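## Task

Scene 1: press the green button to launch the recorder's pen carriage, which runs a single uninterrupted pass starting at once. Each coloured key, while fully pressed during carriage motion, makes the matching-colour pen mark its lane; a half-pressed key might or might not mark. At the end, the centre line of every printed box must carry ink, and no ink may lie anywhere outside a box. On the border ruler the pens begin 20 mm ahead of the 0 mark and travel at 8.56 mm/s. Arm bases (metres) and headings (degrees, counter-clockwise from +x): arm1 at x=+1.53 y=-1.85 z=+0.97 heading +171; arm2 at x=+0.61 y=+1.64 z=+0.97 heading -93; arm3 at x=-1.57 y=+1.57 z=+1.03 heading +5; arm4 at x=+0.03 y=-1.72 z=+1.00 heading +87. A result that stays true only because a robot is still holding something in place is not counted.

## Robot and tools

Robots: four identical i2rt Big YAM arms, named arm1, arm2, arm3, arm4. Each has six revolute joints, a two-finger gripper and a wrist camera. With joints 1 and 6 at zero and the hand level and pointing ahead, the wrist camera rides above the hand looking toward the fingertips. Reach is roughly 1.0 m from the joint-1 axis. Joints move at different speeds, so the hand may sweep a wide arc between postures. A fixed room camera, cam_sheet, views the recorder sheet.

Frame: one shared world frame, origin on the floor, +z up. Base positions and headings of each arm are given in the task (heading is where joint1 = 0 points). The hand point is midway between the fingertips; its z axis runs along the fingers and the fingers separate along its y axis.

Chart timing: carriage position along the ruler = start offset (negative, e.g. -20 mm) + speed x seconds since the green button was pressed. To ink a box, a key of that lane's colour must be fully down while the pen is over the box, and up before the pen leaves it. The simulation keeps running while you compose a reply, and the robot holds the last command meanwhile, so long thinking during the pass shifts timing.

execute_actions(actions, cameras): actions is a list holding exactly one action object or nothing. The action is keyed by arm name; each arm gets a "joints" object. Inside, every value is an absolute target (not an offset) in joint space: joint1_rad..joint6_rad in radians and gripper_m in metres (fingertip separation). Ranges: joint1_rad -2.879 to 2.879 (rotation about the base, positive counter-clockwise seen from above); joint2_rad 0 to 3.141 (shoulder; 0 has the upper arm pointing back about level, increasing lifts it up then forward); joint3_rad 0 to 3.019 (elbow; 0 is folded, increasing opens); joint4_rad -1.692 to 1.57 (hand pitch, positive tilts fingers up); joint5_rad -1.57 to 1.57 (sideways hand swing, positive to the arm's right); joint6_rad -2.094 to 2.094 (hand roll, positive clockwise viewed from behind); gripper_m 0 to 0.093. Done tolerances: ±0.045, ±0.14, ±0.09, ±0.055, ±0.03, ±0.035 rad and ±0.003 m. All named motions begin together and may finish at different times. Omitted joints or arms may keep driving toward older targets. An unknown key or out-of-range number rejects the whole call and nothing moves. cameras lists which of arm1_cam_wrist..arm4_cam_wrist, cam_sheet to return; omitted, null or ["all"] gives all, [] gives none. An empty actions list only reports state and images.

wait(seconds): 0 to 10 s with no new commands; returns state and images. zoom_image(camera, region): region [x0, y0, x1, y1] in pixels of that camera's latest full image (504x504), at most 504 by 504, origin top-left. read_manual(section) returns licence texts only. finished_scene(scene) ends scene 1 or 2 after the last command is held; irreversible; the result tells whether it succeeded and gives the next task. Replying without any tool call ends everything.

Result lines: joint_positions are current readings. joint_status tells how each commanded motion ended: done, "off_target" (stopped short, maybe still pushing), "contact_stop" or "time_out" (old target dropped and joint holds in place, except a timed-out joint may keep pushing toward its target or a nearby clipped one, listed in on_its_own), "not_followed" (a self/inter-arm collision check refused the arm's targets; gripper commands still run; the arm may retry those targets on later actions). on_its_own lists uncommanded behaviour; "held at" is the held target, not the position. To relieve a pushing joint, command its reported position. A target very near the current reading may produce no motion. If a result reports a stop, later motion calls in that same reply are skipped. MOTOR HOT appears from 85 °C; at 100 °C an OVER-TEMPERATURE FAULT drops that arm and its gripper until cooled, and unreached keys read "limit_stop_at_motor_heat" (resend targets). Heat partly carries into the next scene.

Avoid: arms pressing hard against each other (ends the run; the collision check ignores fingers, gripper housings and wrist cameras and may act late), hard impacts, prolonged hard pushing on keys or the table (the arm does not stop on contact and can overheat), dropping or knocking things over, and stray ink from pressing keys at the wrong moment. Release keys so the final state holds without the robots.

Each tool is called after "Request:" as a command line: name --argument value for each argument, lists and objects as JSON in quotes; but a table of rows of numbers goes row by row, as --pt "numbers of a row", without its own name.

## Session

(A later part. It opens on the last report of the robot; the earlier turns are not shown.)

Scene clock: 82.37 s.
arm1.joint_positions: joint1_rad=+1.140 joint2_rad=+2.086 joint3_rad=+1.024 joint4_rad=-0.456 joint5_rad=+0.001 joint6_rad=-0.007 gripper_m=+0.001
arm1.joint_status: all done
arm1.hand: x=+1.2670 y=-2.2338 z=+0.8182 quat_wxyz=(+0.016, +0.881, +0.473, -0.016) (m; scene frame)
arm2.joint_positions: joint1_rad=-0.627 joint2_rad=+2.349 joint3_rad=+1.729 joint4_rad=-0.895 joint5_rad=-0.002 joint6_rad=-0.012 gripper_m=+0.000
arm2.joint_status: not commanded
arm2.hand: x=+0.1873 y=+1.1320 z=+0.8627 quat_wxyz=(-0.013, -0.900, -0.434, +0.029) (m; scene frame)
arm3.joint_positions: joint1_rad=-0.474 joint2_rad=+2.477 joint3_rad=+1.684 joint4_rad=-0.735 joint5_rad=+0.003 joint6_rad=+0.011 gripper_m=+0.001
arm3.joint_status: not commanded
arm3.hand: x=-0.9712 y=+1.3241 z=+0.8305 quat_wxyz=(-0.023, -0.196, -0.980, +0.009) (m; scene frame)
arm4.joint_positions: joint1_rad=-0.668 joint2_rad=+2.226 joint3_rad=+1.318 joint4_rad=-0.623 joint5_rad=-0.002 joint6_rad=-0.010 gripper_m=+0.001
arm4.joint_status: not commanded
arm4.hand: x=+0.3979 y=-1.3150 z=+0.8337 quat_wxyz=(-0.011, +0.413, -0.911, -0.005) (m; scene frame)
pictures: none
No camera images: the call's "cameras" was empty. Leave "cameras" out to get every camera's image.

Request:
wait --seconds 1.5

Request:
execute_actions --actions '[{"arm1": {"joints": {"joint2_rad": 2.23}}, "arm2": {"joints": {"joint2_rad": 2.51, "joint3_rad": 1.73}}, "arm3": {"joints": {"joint2_rad": 2.605}}, "arm4": {"joints": {"joint2_rad": 2.36}}}]' --cameras '[]'

Request:
wait --seconds 0.7

Request:
execute_actions --actions '[{"arm1": {"joints": {"joint2_rad": 2.08}}, "arm2": {"joints": {"joint2_rad": 2.35}}, "arm3": {"joints": {"joint2_rad": 2.46}}, "arm4": {"joints": {"joint2_rad": 2.21}}}]' --cameras '[]'

Request:
wait --seconds 2.15

Request:
execute_actions --actions '[{"arm1": {"joints": {"joint2_rad": 2.23}}, "arm3": {"joints": {"joint2_rad": 2.605}}}]' --cameras '[]'

Request:
wait --seconds 0.75

Request:
execute_actions --actions '[{"arm1": {"joints": {"joint2_rad": 2.08}}, "arm3": {"joints": {"joint2_rad": 2.46}}}]' --cameras '["cam_sheet"]'

Request:
zoom_image --camera "cam_sheet" --region '[140, 180, 260, 300]'

Scene clock: 85.00 s.
arm1.joint_positions: joint1_rad=+1.140 joint2_rad=+2.086 joint3_rad=+1.024 joint4_rad=-0.456 joint5_rad=+0.001 joint6_rad=-0.007 gripper_m=+0.001
arm1.joint_status: all done
arm1.hand: x=+1.2670 y=-2.2338 z=+0.8182 quat_wxyz=(+0.016, +0.881, +0.473, -0.016) (m; scene frame)
arm2.joint_positions: joint1_rad=-0.627 joint2_rad=+2.349 joint3_rad=+1.729 joint4_rad=-0.895 joint5_rad=-0.002 joint6_rad=-0.012 gripper_m=+0.000
arm2.joint_status: not commanded
arm2.hand: x=+0.1873 y=+1.1320 z=+0.8627 quat_wxyz=(-0.013, -0.900, -0.434, +0.029) (m; scene frame)
arm3.joint_positions: joint1_rad=-0.474 joint2_rad=+2.477 joint3_rad=+1.684 joint4_rad=-0.735 joint5_rad=+0.003 joint6_rad=+0.011 gripper_m=+0.001
arm3.joint_status: not commanded
arm3.hand: x=-0.9712 y=+1.3241 z=+0.8305 quat_wxyz=(-0.023, -0.196, -0.980, +0.009) (m; scene frame)
arm4.joint_positions: joint1_rad=-0.668 joint2_rad=+2.226 joint3_rad=+1.318 joint4_rad=-0.623 joint5_rad=-0.002 joint6_rad=-0.010 gripper_m=+0.001
arm4.joint_status: not commanded
arm4.hand: x=+0.3979 y=-1.3150 z=+0.8337 quat_wxyz=(-0.011, +0.413, -0.911, -0.005) (m; scene frame)
wait: 1.50 s; at rest from the start
pictures: arm1_cam_wrist, arm2_cam_wrist, arm3_cam_wrist, arm4_cam_wrist, cam_sheet
Images, in order (width x height): arm1_cam_wrist 504x504, arm2_cam_wrist 504x504, arm3_cam_wrist 504x504, arm4_cam_wrist 504x504, cam_sheet 504x504.

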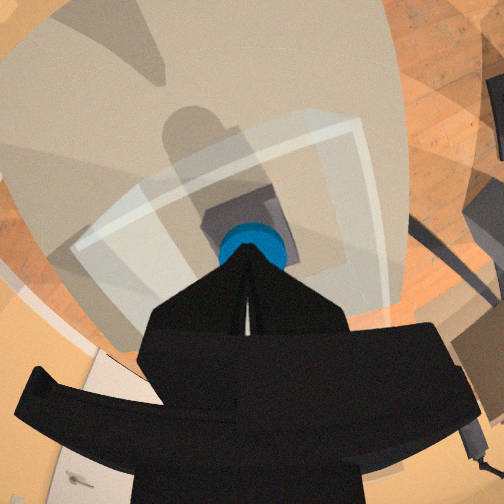

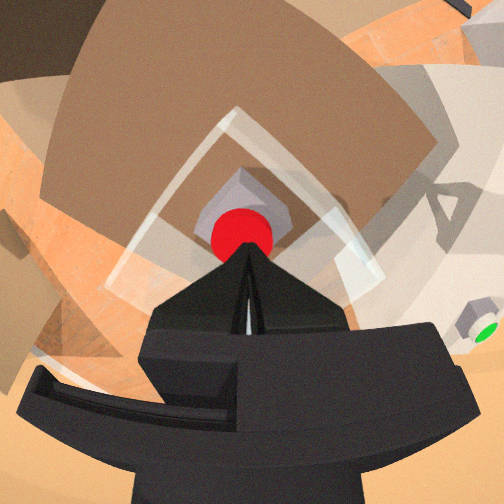

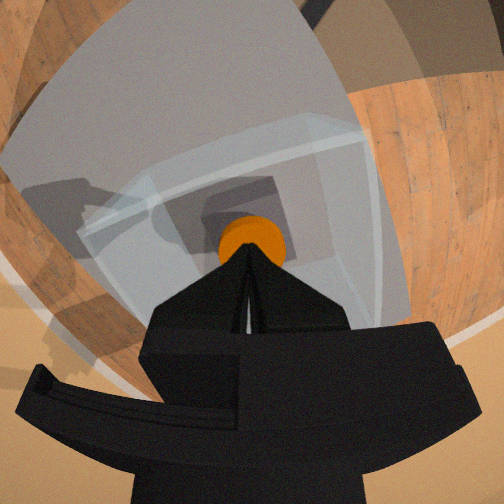

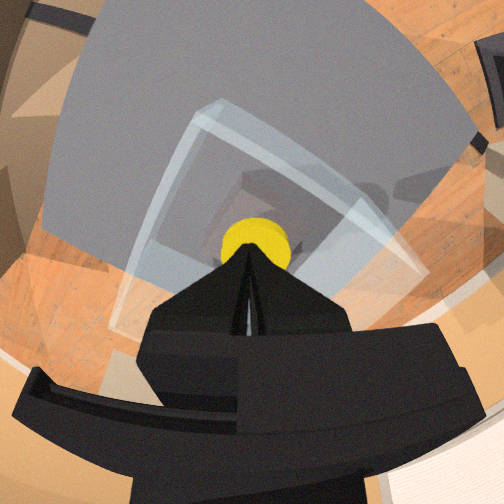

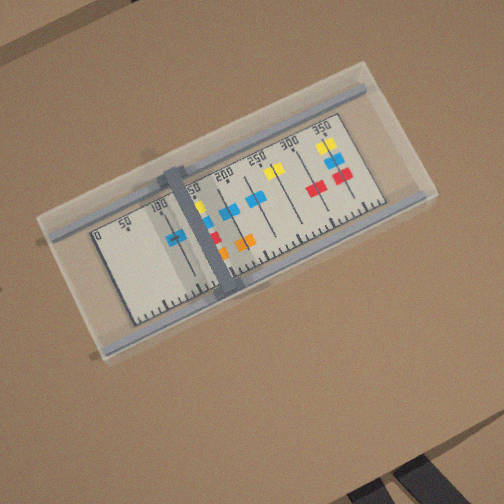

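Scene clock: 85.90 s.
arm1.joint_positions: joint1_rad=+1.140 joint2_rad=+2.141 joint3_rad=+1.033 joint4_rad=-0.457 joint5_rad=+0.001 joint6_rad=-0.007 gripper_m=+0.001
arm1.joint_status: all done
arm1.hand: x=+1.2737 y=-2.2245 z=+0.7958 quat_wxyz=(+0.005, +0.881, +0.473, +0.005) (m; scene frame)
arm2.joint_positions: joint1_rad=-0.627 joint2_rad=+2.424 joint3_rad=+1.748 joint4_rad=-0.886 joint5_rad=-0.002 joint6_rad=-0.012 gripper_m=+0.000
arm2.joint_status: all done
arm2.hand: x=+0.1923 y=+1.1383 z=+0.8216 quat_wxyz=(-0.003, -0.901, -0.434, +0.008) (m; scene frame)
arm3.joint_positions: joint1_rad=-0.474 joint2_rad=+2.525 joint3_rad=+1.697 joint4_rad=-0.737 joint5_rad=+0.002 joint6_rad=+0.011 gripper_m=+0.001
arm3.joint_status: all done
arm3.hand: x=-0.9810 y=+1.3279 z=+0.8046 quat_wxyz=(-0.005, -0.196, -0.981, +0.005) (m; scene frame)
arm4.joint_positions: joint1_rad=-0.668 joint2_rad=+2.274 joint3_rad=+1.330 joint4_rad=-0.625 joint5_rad=-0.002 joint6_rad=-0.010 gripper_m=+0.001
arm4.joint_status: all done
arm4.hand: x=+0.3921 y=-1.3215 z=+0.8114 quat_wxyz=(+0.006, +0.413, -0.911, +0.003) (m; scene frame)
pictures: none
No camera images: the call's "cameras" was empty. Leave "cameras" out to get every camera's image.

Scene clock: 86.60 s.
arm1.joint_positions: joint1_rad=+1.140 joint2_rad=+2.141 joint3_rad=+1.033 joint4_rad=-0.457 joint5_rad=+0.001 joint6_rad=-0.007 gripper_m=+0.001
arm1.joint_status: all done
arm1.hand: x=+1.2737 y=-2.2245 z=+0.7958 quat_wxyz=(+0.005, +0.881, +0.473, +0.005) (m; scene frame)
arm2.joint_positions: joint1_rad=-0.627 joint2_rad=+2.424 joint3_rad=+1.748 joint4_rad=-0.886 joint5_rad=-0.002 joint6_rad=-0.012 gripper_m=+0.000
arm2.joint_status: all done
arm2.hand: x=+0.1923 y=+1.1383 z=+0.8216 quat_wxyz=(-0.003, -0.901, -0.434, +0.008) (m; scene frame)
arm3.joint_positions: joint1_rad=-0.474 joint2_rad=+2.525 joint3_rad=+1.697 joint4_rad=-0.737 joint5_rad=+0.002 joint6_rad=+0.011 gripper_m=+0.001
arm3.joint_status: all done
arm3.hand: x=-0.9810 y=+1.3279 z=+0.8046 quat_wxyz=(-0.005, -0.196, -0.981, +0.005) (m; scene frame)
arm4.joint_positions: joint1_rad=-0.668 joint2_rad=+2.274 joint3_rad=+1.330 joint4_rad=-0.625 joint5_rad=-0.002 joint6_rad=-0.010 gripper_m=+0.001
arm4.joint_status: all done
arm4.hand: x=+0.3921 y=-1.3215 z=+0.8114 quat_wxyz=(+0.006, +0.413, -0.911, +0.003) (m; scene frame)
wait: 0.70 s; at rest by 0.27 s
pictures: arm1_cam_wrist, arm2_cam_wrist, arm3_cam_wrist, arm4_cam_wrist, cam_sheet
Images, in order (width x height): arm1_cam_wrist 504x504, arm2_cam_wrist 504x504, arm3_cam_wrist 504x504, arm4_cam_wrist 504x504, cam_sheet 504x504.

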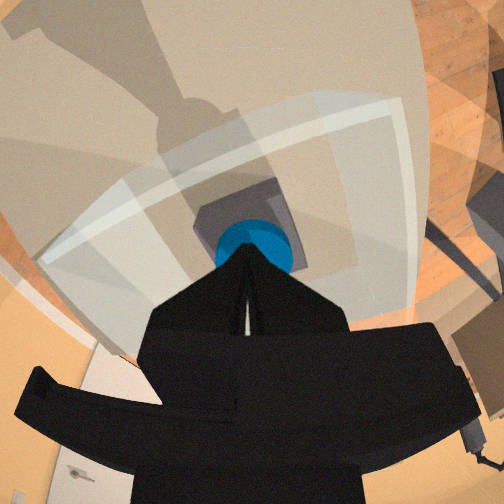

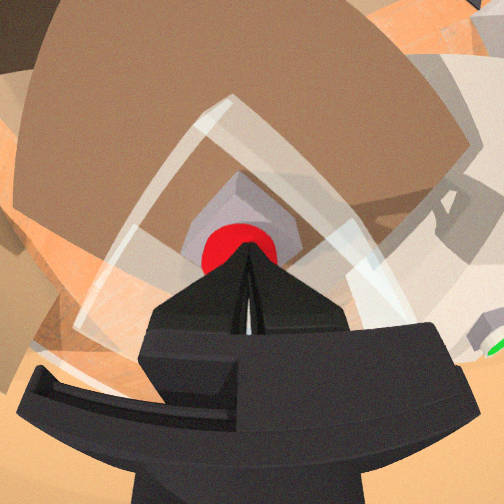

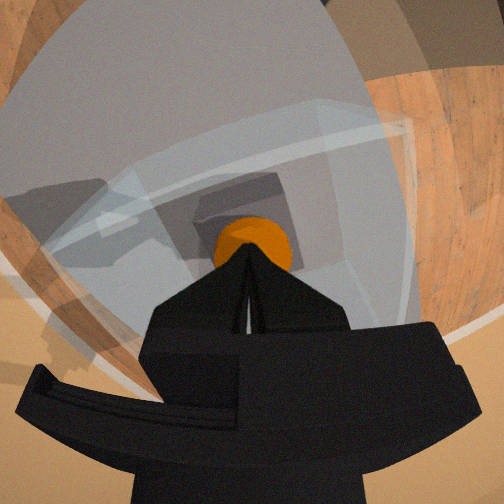

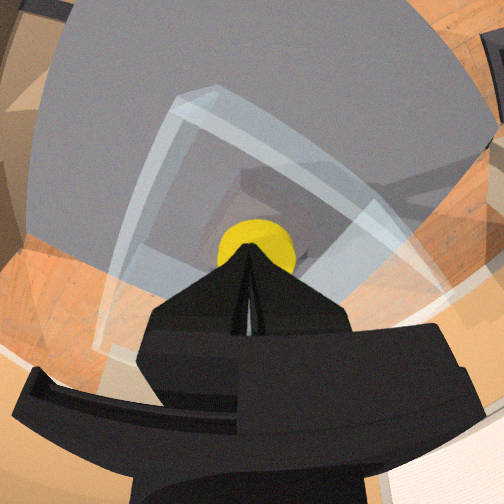

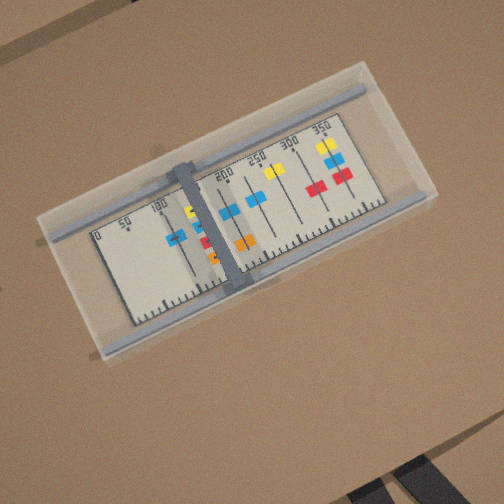

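Scene clock: 87.50 s.
arm1.joint_positions: joint1_rad=+1.140 joint2_rad=+2.086 joint3_rad=+1.024 joint4_rad=-0.457 joint5_rad=+0.001 joint6_rad=-0.007 gripper_m=+0.001
arm1.joint_status: all done
arm1.hand: x=+1.2671 y=-2.2337 z=+0.8182 quat_wxyz=(+0.016, +0.881, +0.473, -0.016) (m; scene frame)
arm2.joint_positions: joint1_rad=-0.627 joint2_rad=+2.378 joint3_rad=+1.733 joint4_rad=-0.885 joint5_rad=-0.002 joint6_rad=-0.012 gripper_m=+0.000
arm2.joint_status: all done
arm2.hand: x=+0.1893 y=+1.1345 z=+0.8455 quat_wxyz=(-0.010, -0.901, -0.434, +0.022) (m; scene frame)
arm3.joint_positions: joint1_rad=-0.474 joint2_rad=+2.477 joint3_rad=+1.684 joint4_rad=-0.737 joint5_rad=+0.002 joint6_rad=+0.011 gripper_m=+0.001
arm3.joint_status: all done
arm3.hand: x=-0.9717 y=+1.3243 z=+0.8306 quat_wxyz=(-0.023, -0.196, -0.980, +0.009) (m; scene frame)
arm4.joint_positions: joint1_rad=-0.668 joint2_rad=+2.226 joint3_rad=+1.318 joint4_rad=-0.625 joint5_rad=-0.002 joint6_rad=-0.010 gripper_m=+0.001
arm4.joint_status: all done
arm4.hand: x=+0.3976 y=-1.3153 z=+0.8339 quat_wxyz=(-0.011, +0.413, -0.911, -0.004) (m; scene frame)
pictures: none
No camera images: the call's "cameras" was empty. Leave "cameras" out to get every camera's image.

Scene clock: 89.67 s.
arm1.joint_positions: joint1_rad=+1.140 joint2_rad=+2.086 joint3_rad=+1.024 joint4_rad=-0.457 joint5_rad=+0.001 joint6_rad=-0.007 gripper_m=+0.001
arm1.joint_status: all done
arm1.hand: x=+1.2671 y=-2.2337 z=+0.8182 quat_wxyz=(+0.016, +0.881, +0.473, -0.016) (m; scene frame)
arm2.joint_positions: joint1_rad=-0.627 joint2_rad=+2.378 joint3_rad=+1.733 joint4_rad=-0.885 joint5_rad=-0.002 joint6_rad=-0.012 gripper_m=+0.000
arm2.joint_status: all done
arm2.hand: x=+0.1893 y=+1.1345 z=+0.8455 quat_wxyz=(-0.010, -0.901, -0.434, +0.022) (m; scene frame)
arm3.joint_positions: joint1_rad=-0.474 joint2_rad=+2.477 joint3_rad=+1.684 joint4_rad=-0.737 joint5_rad=+0.002 joint6_rad=+0.011 gripper_m=+0.001
arm3.joint_status: all done
arm3.hand: x=-0.9717 y=+1.3243 z=+0.8306 quat_wxyz=(-0.023, -0.196, -0.980, +0.009) (m; scene frame)
arm4.joint_positions: joint1_rad=-0.668 joint2_rad=+2.226 joint3_rad=+1.318 joint4_rad=-0.625 joint5_rad=-0.002 joint6_rad=-0.010 gripper_m=+0.001
arm4.joint_status: all done
arm4.hand: x=+0.3976 y=-1.3153 z=+0.8339 quat_wxyz=(-0.011, +0.413, -0.911, -0.004) (m; scene frame)
wait: 2.17 s; at rest by 0.27 s
pictures: arm1_cam_wrist, arm2_cam_wrist, arm3_cam_wrist, arm4_cam_wrist, cam_sheet
Images, in order (width x height): arm1_cam_wrist 504x504, arm2_cam_wrist 504x504, arm3_cam_wrist 504x504, arm4_cam_wrist 504x504, cam_sheet 504x504.

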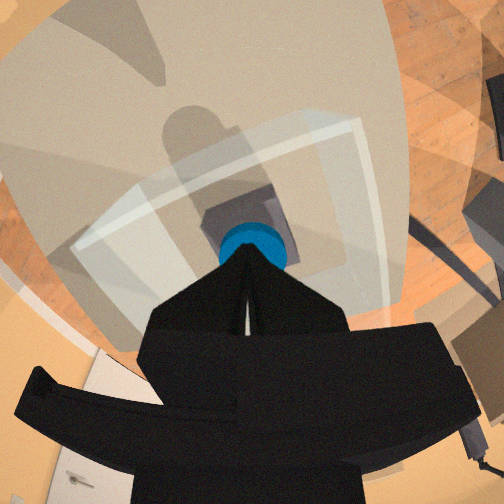

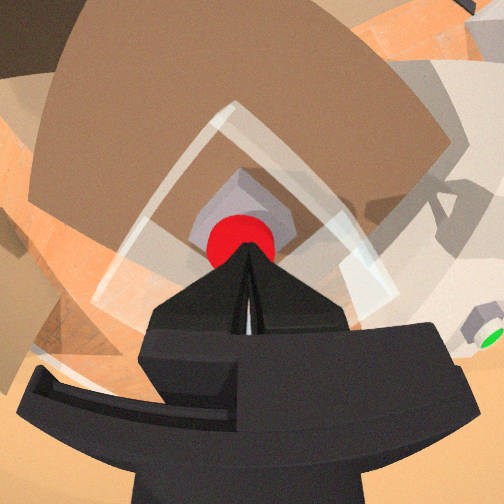

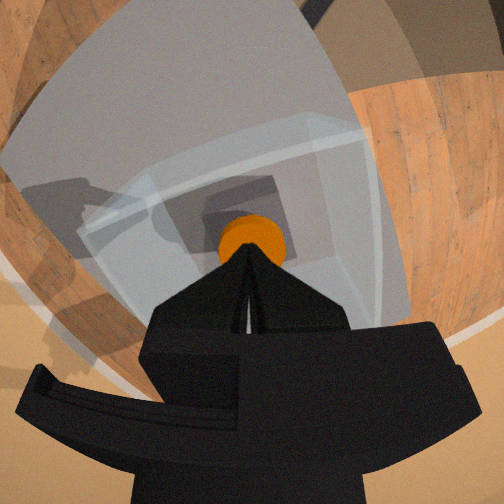

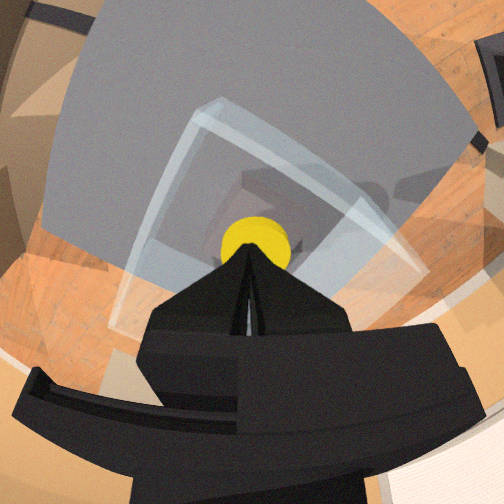

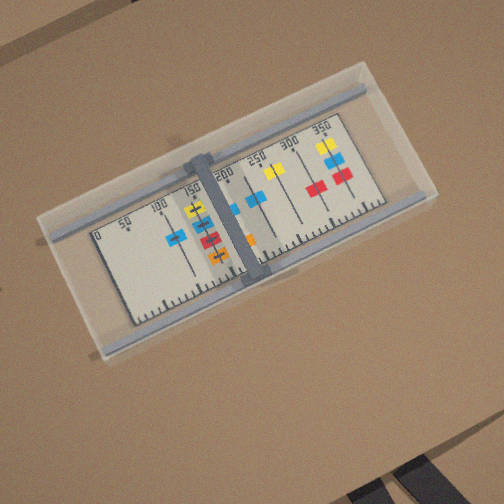

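Scene clock: 90.53 s.
arm1.joint_positions: joint1_rad=+1.140 joint2_rad=+2.141 joint3_rad=+1.033 joint4_rad=-0.457 joint5_rad=+0.001 joint6_rad=-0.007 gripper_m=+0.001
arm1.joint_status: all done
arm1.hand: x=+1.2737 y=-2.2245 z=+0.7958 quat_wxyz=(+0.005, +0.881, +0.473, +0.005) (m; scene frame)
arm2.joint_positions: joint1_rad=-0.627 joint2_rad=+2.378 joint3_rad=+1.733 joint4_rad=-0.885 joint5_rad=-0.002 joint6_rad=-0.012 gripper_m=+0.000
arm2.joint_status: not commanded
arm2.hand: x=+0.1893 y=+1.1345 z=+0.8455 quat_wxyz=(-0.010, -0.901, -0.434, +0.022) (m; scene frame)
arm3.joint_positions: joint1_rad=-0.474 joint2_rad=+2.525 joint3_rad=+1.696 joint4_rad=-0.739 joint5_rad=+0.002 joint6_rad=+0.011 gripper_m=+0.001
arm3.joint_status: all done
arm3.hand: x=-0.9816 y=+1.3281 z=+0.8045 quat_wxyz=(-0.004, -0.196, -0.981, +0.005) (m; scene frame)
arm4.joint_positions: joint1_rad=-0.668 joint2_rad=+2.226 joint3_rad=+1.318 joint4_rad=-0.625 joint5_rad=-0.002 joint6_rad=-0.010 gripper_m=+0.001
arm4.joint_status: not commanded
arm4.hand: x=+0.3976 y=-1.3153 z=+0.8339 quat_wxyz=(-0.011, +0.413, -0.911, -0.004) (m; scene frame)
pictures: none
No camera images: the call's "cameras" was empty. Leave "cameras" out to get every camera's image.

Scene clock: 91.30 s.
arm1.joint_positions: joint1_rad=+1.140 joint2_rad=+2.141 joint3_rad=+1.033 joint4_rad=-0.457 joint5_rad=+0.001 joint6_rad=-0.007 gripper_m=+0.001
arm1.joint_status: all done
arm1.hand: x=+1.2737 y=-2.2245 z=+0.7958 quat_wxyz=(+0.005, +0.881, +0.473, +0.005) (m; scene frame)
arm2.joint_positions: joint1_rad=-0.627 joint2_rad=+2.378 joint3_rad=+1.733 joint4_rad=-0.885 joint5_rad=-0.002 joint6_rad=-0.012 gripper_m=+0.000
arm2.joint_status: not commanded
arm2.hand: x=+0.1893 y=+1.1345 z=+0.8455 quat_wxyz=(-0.010, -0.901, -0.434, +0.022) (m; scene frame)
arm3.joint_positions: joint1_rad=-0.474 joint2_rad=+2.525 joint3_rad=+1.696 joint4_rad=-0.739 joint5_rad=+0.002 joint6_rad=+0.011 gripper_m=+0.001
arm3.joint_status: all done
arm3.hand: x=-0.9816 y=+1.3281 z=+0.8045 quat_wxyz=(-0.004, -0.196, -0.981, +0.005) (m; scene frame)
arm4.joint_positions: joint1_rad=-0.668 joint2_rad=+2.226 joint3_rad=+1.318 joint4_rad=-0.625 joint5_rad=-0.002 joint6_rad=-0.010 gripper_m=+0.001
arm4.joint_status: not commanded
arm4.hand: x=+0.3976 y=-1.3153 z=+0.8339 quat_wxyz=(-0.011, +0.413, -0.911, -0.004) (m; scene frame)
wait: 0.77 s; at rest by 0.27 s
pictures: arm1_cam_wrist, arm2_cam_wrist, arm3_cam_wrist, arm4_cam_wrist, cam_sheet
Images, in order (width x height): arm1_cam_wrist 504x504, arm2_cam_wrist 504x504, arm3_cam_wrist 504x504, arm4_cam_wrist 504x504, cam_sheet 504x504.

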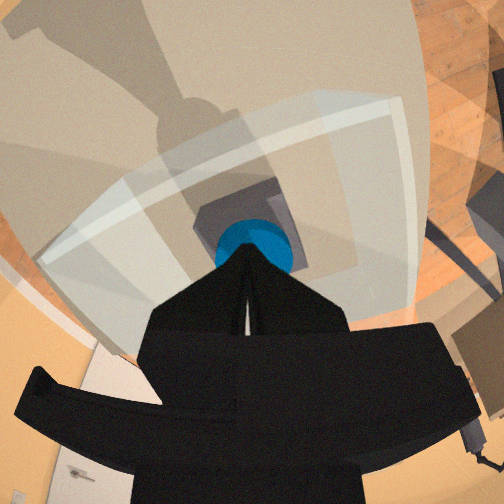

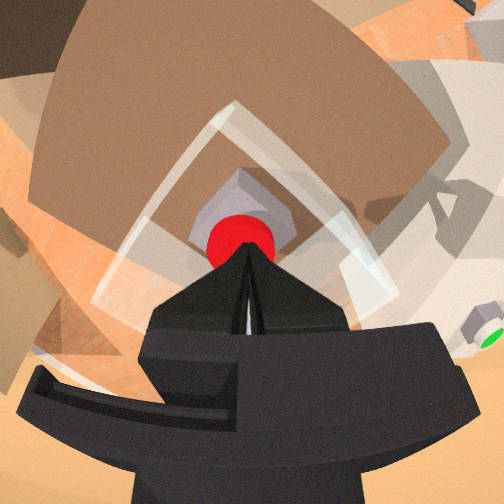

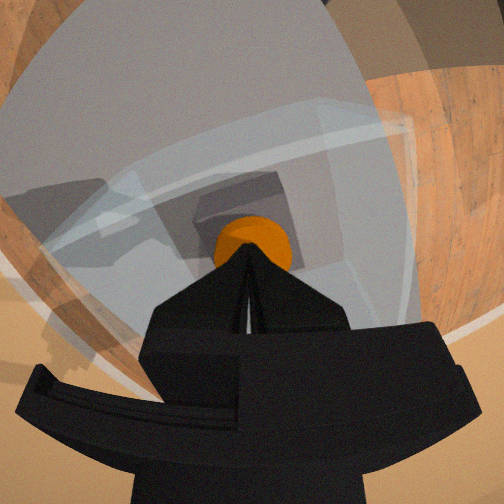

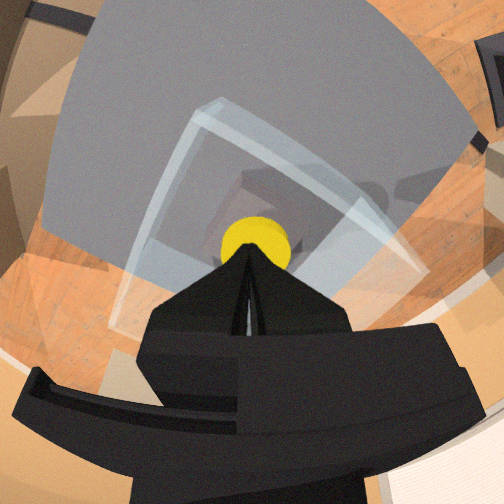

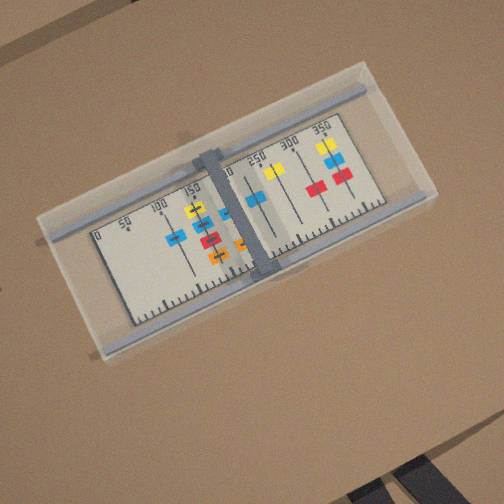

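Scene clock: 92.20 s.
arm1.joint_positions: joint1_rad=+1.140 joint2_rad=+2.086 joint3_rad=+1.024 joint4_rad=-0.457 joint5_rad=+0.001 joint6_rad=-0.007 gripper_m=+0.001
arm1.joint_status: all done
arm1.hand: x=+1.2672 y=-2.2336 z=+0.8182 quat_wxyz=(+0.016, +0.881, +0.473, -0.016) (m; scene frame)
arm2.joint_positions: joint1_rad=-0.627 joint2_rad=+2.378 joint3_rad=+1.733 joint4_rad=-0.885 joint5_rad=-0.002 joint6_rad=-0.012 gripper_m=+0.000
arm2.joint_status: not commanded
arm2.hand: x=+0.1893 y=+1.1345 z=+0.8455 quat_wxyz=(-0.010, -0.901, -0.434, +0.022) (m; scene frame)
arm3.joint_positions: joint1_rad=-0.474 joint2_rad=+2.477 joint3_rad=+1.684 joint4_rad=-0.739 joint5_rad=+0.002 joint6_rad=+0.011 gripper_m=+0.001
arm3.joint_status: all done
arm3.hand: x=-0.9721 y=+1.3245 z=+0.8306 quat_wxyz=(-0.022, -0.196, -0.980, +0.008) (m; scene frame)
arm4.joint_positions: joint1_rad=-0.668 joint2_rad=+2.226 joint3_rad=+1.318 joint4_rad=-0.625 joint5_rad=-0.002 joint6_rad=-0.010 gripper_m=+0.001
arm4.joint_status: not commanded
arm4.hand: x=+0.3976 y=-1.3153 z=+0.8339 quat_wxyz=(-0.011, +0.413, -0.911, -0.004) (m; scene frame)
pictures: cam_sheet
Images, in order (width x height): cam_sheet 504x504.

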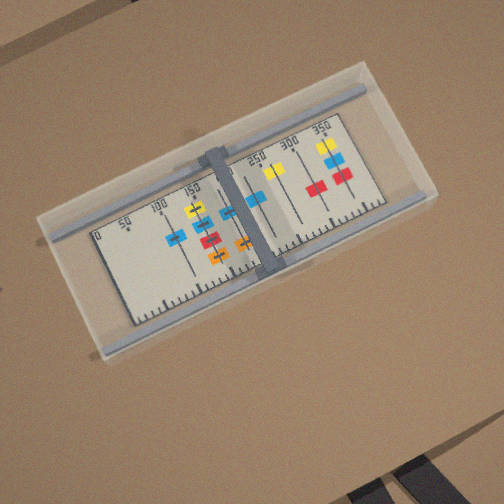

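Region (140, 180, 260, 300) of cam_sheet's 504x504 image, scaled by 4.200, with more detail than that image has.

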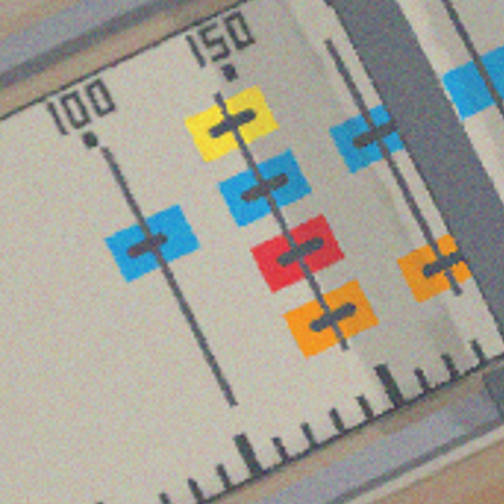

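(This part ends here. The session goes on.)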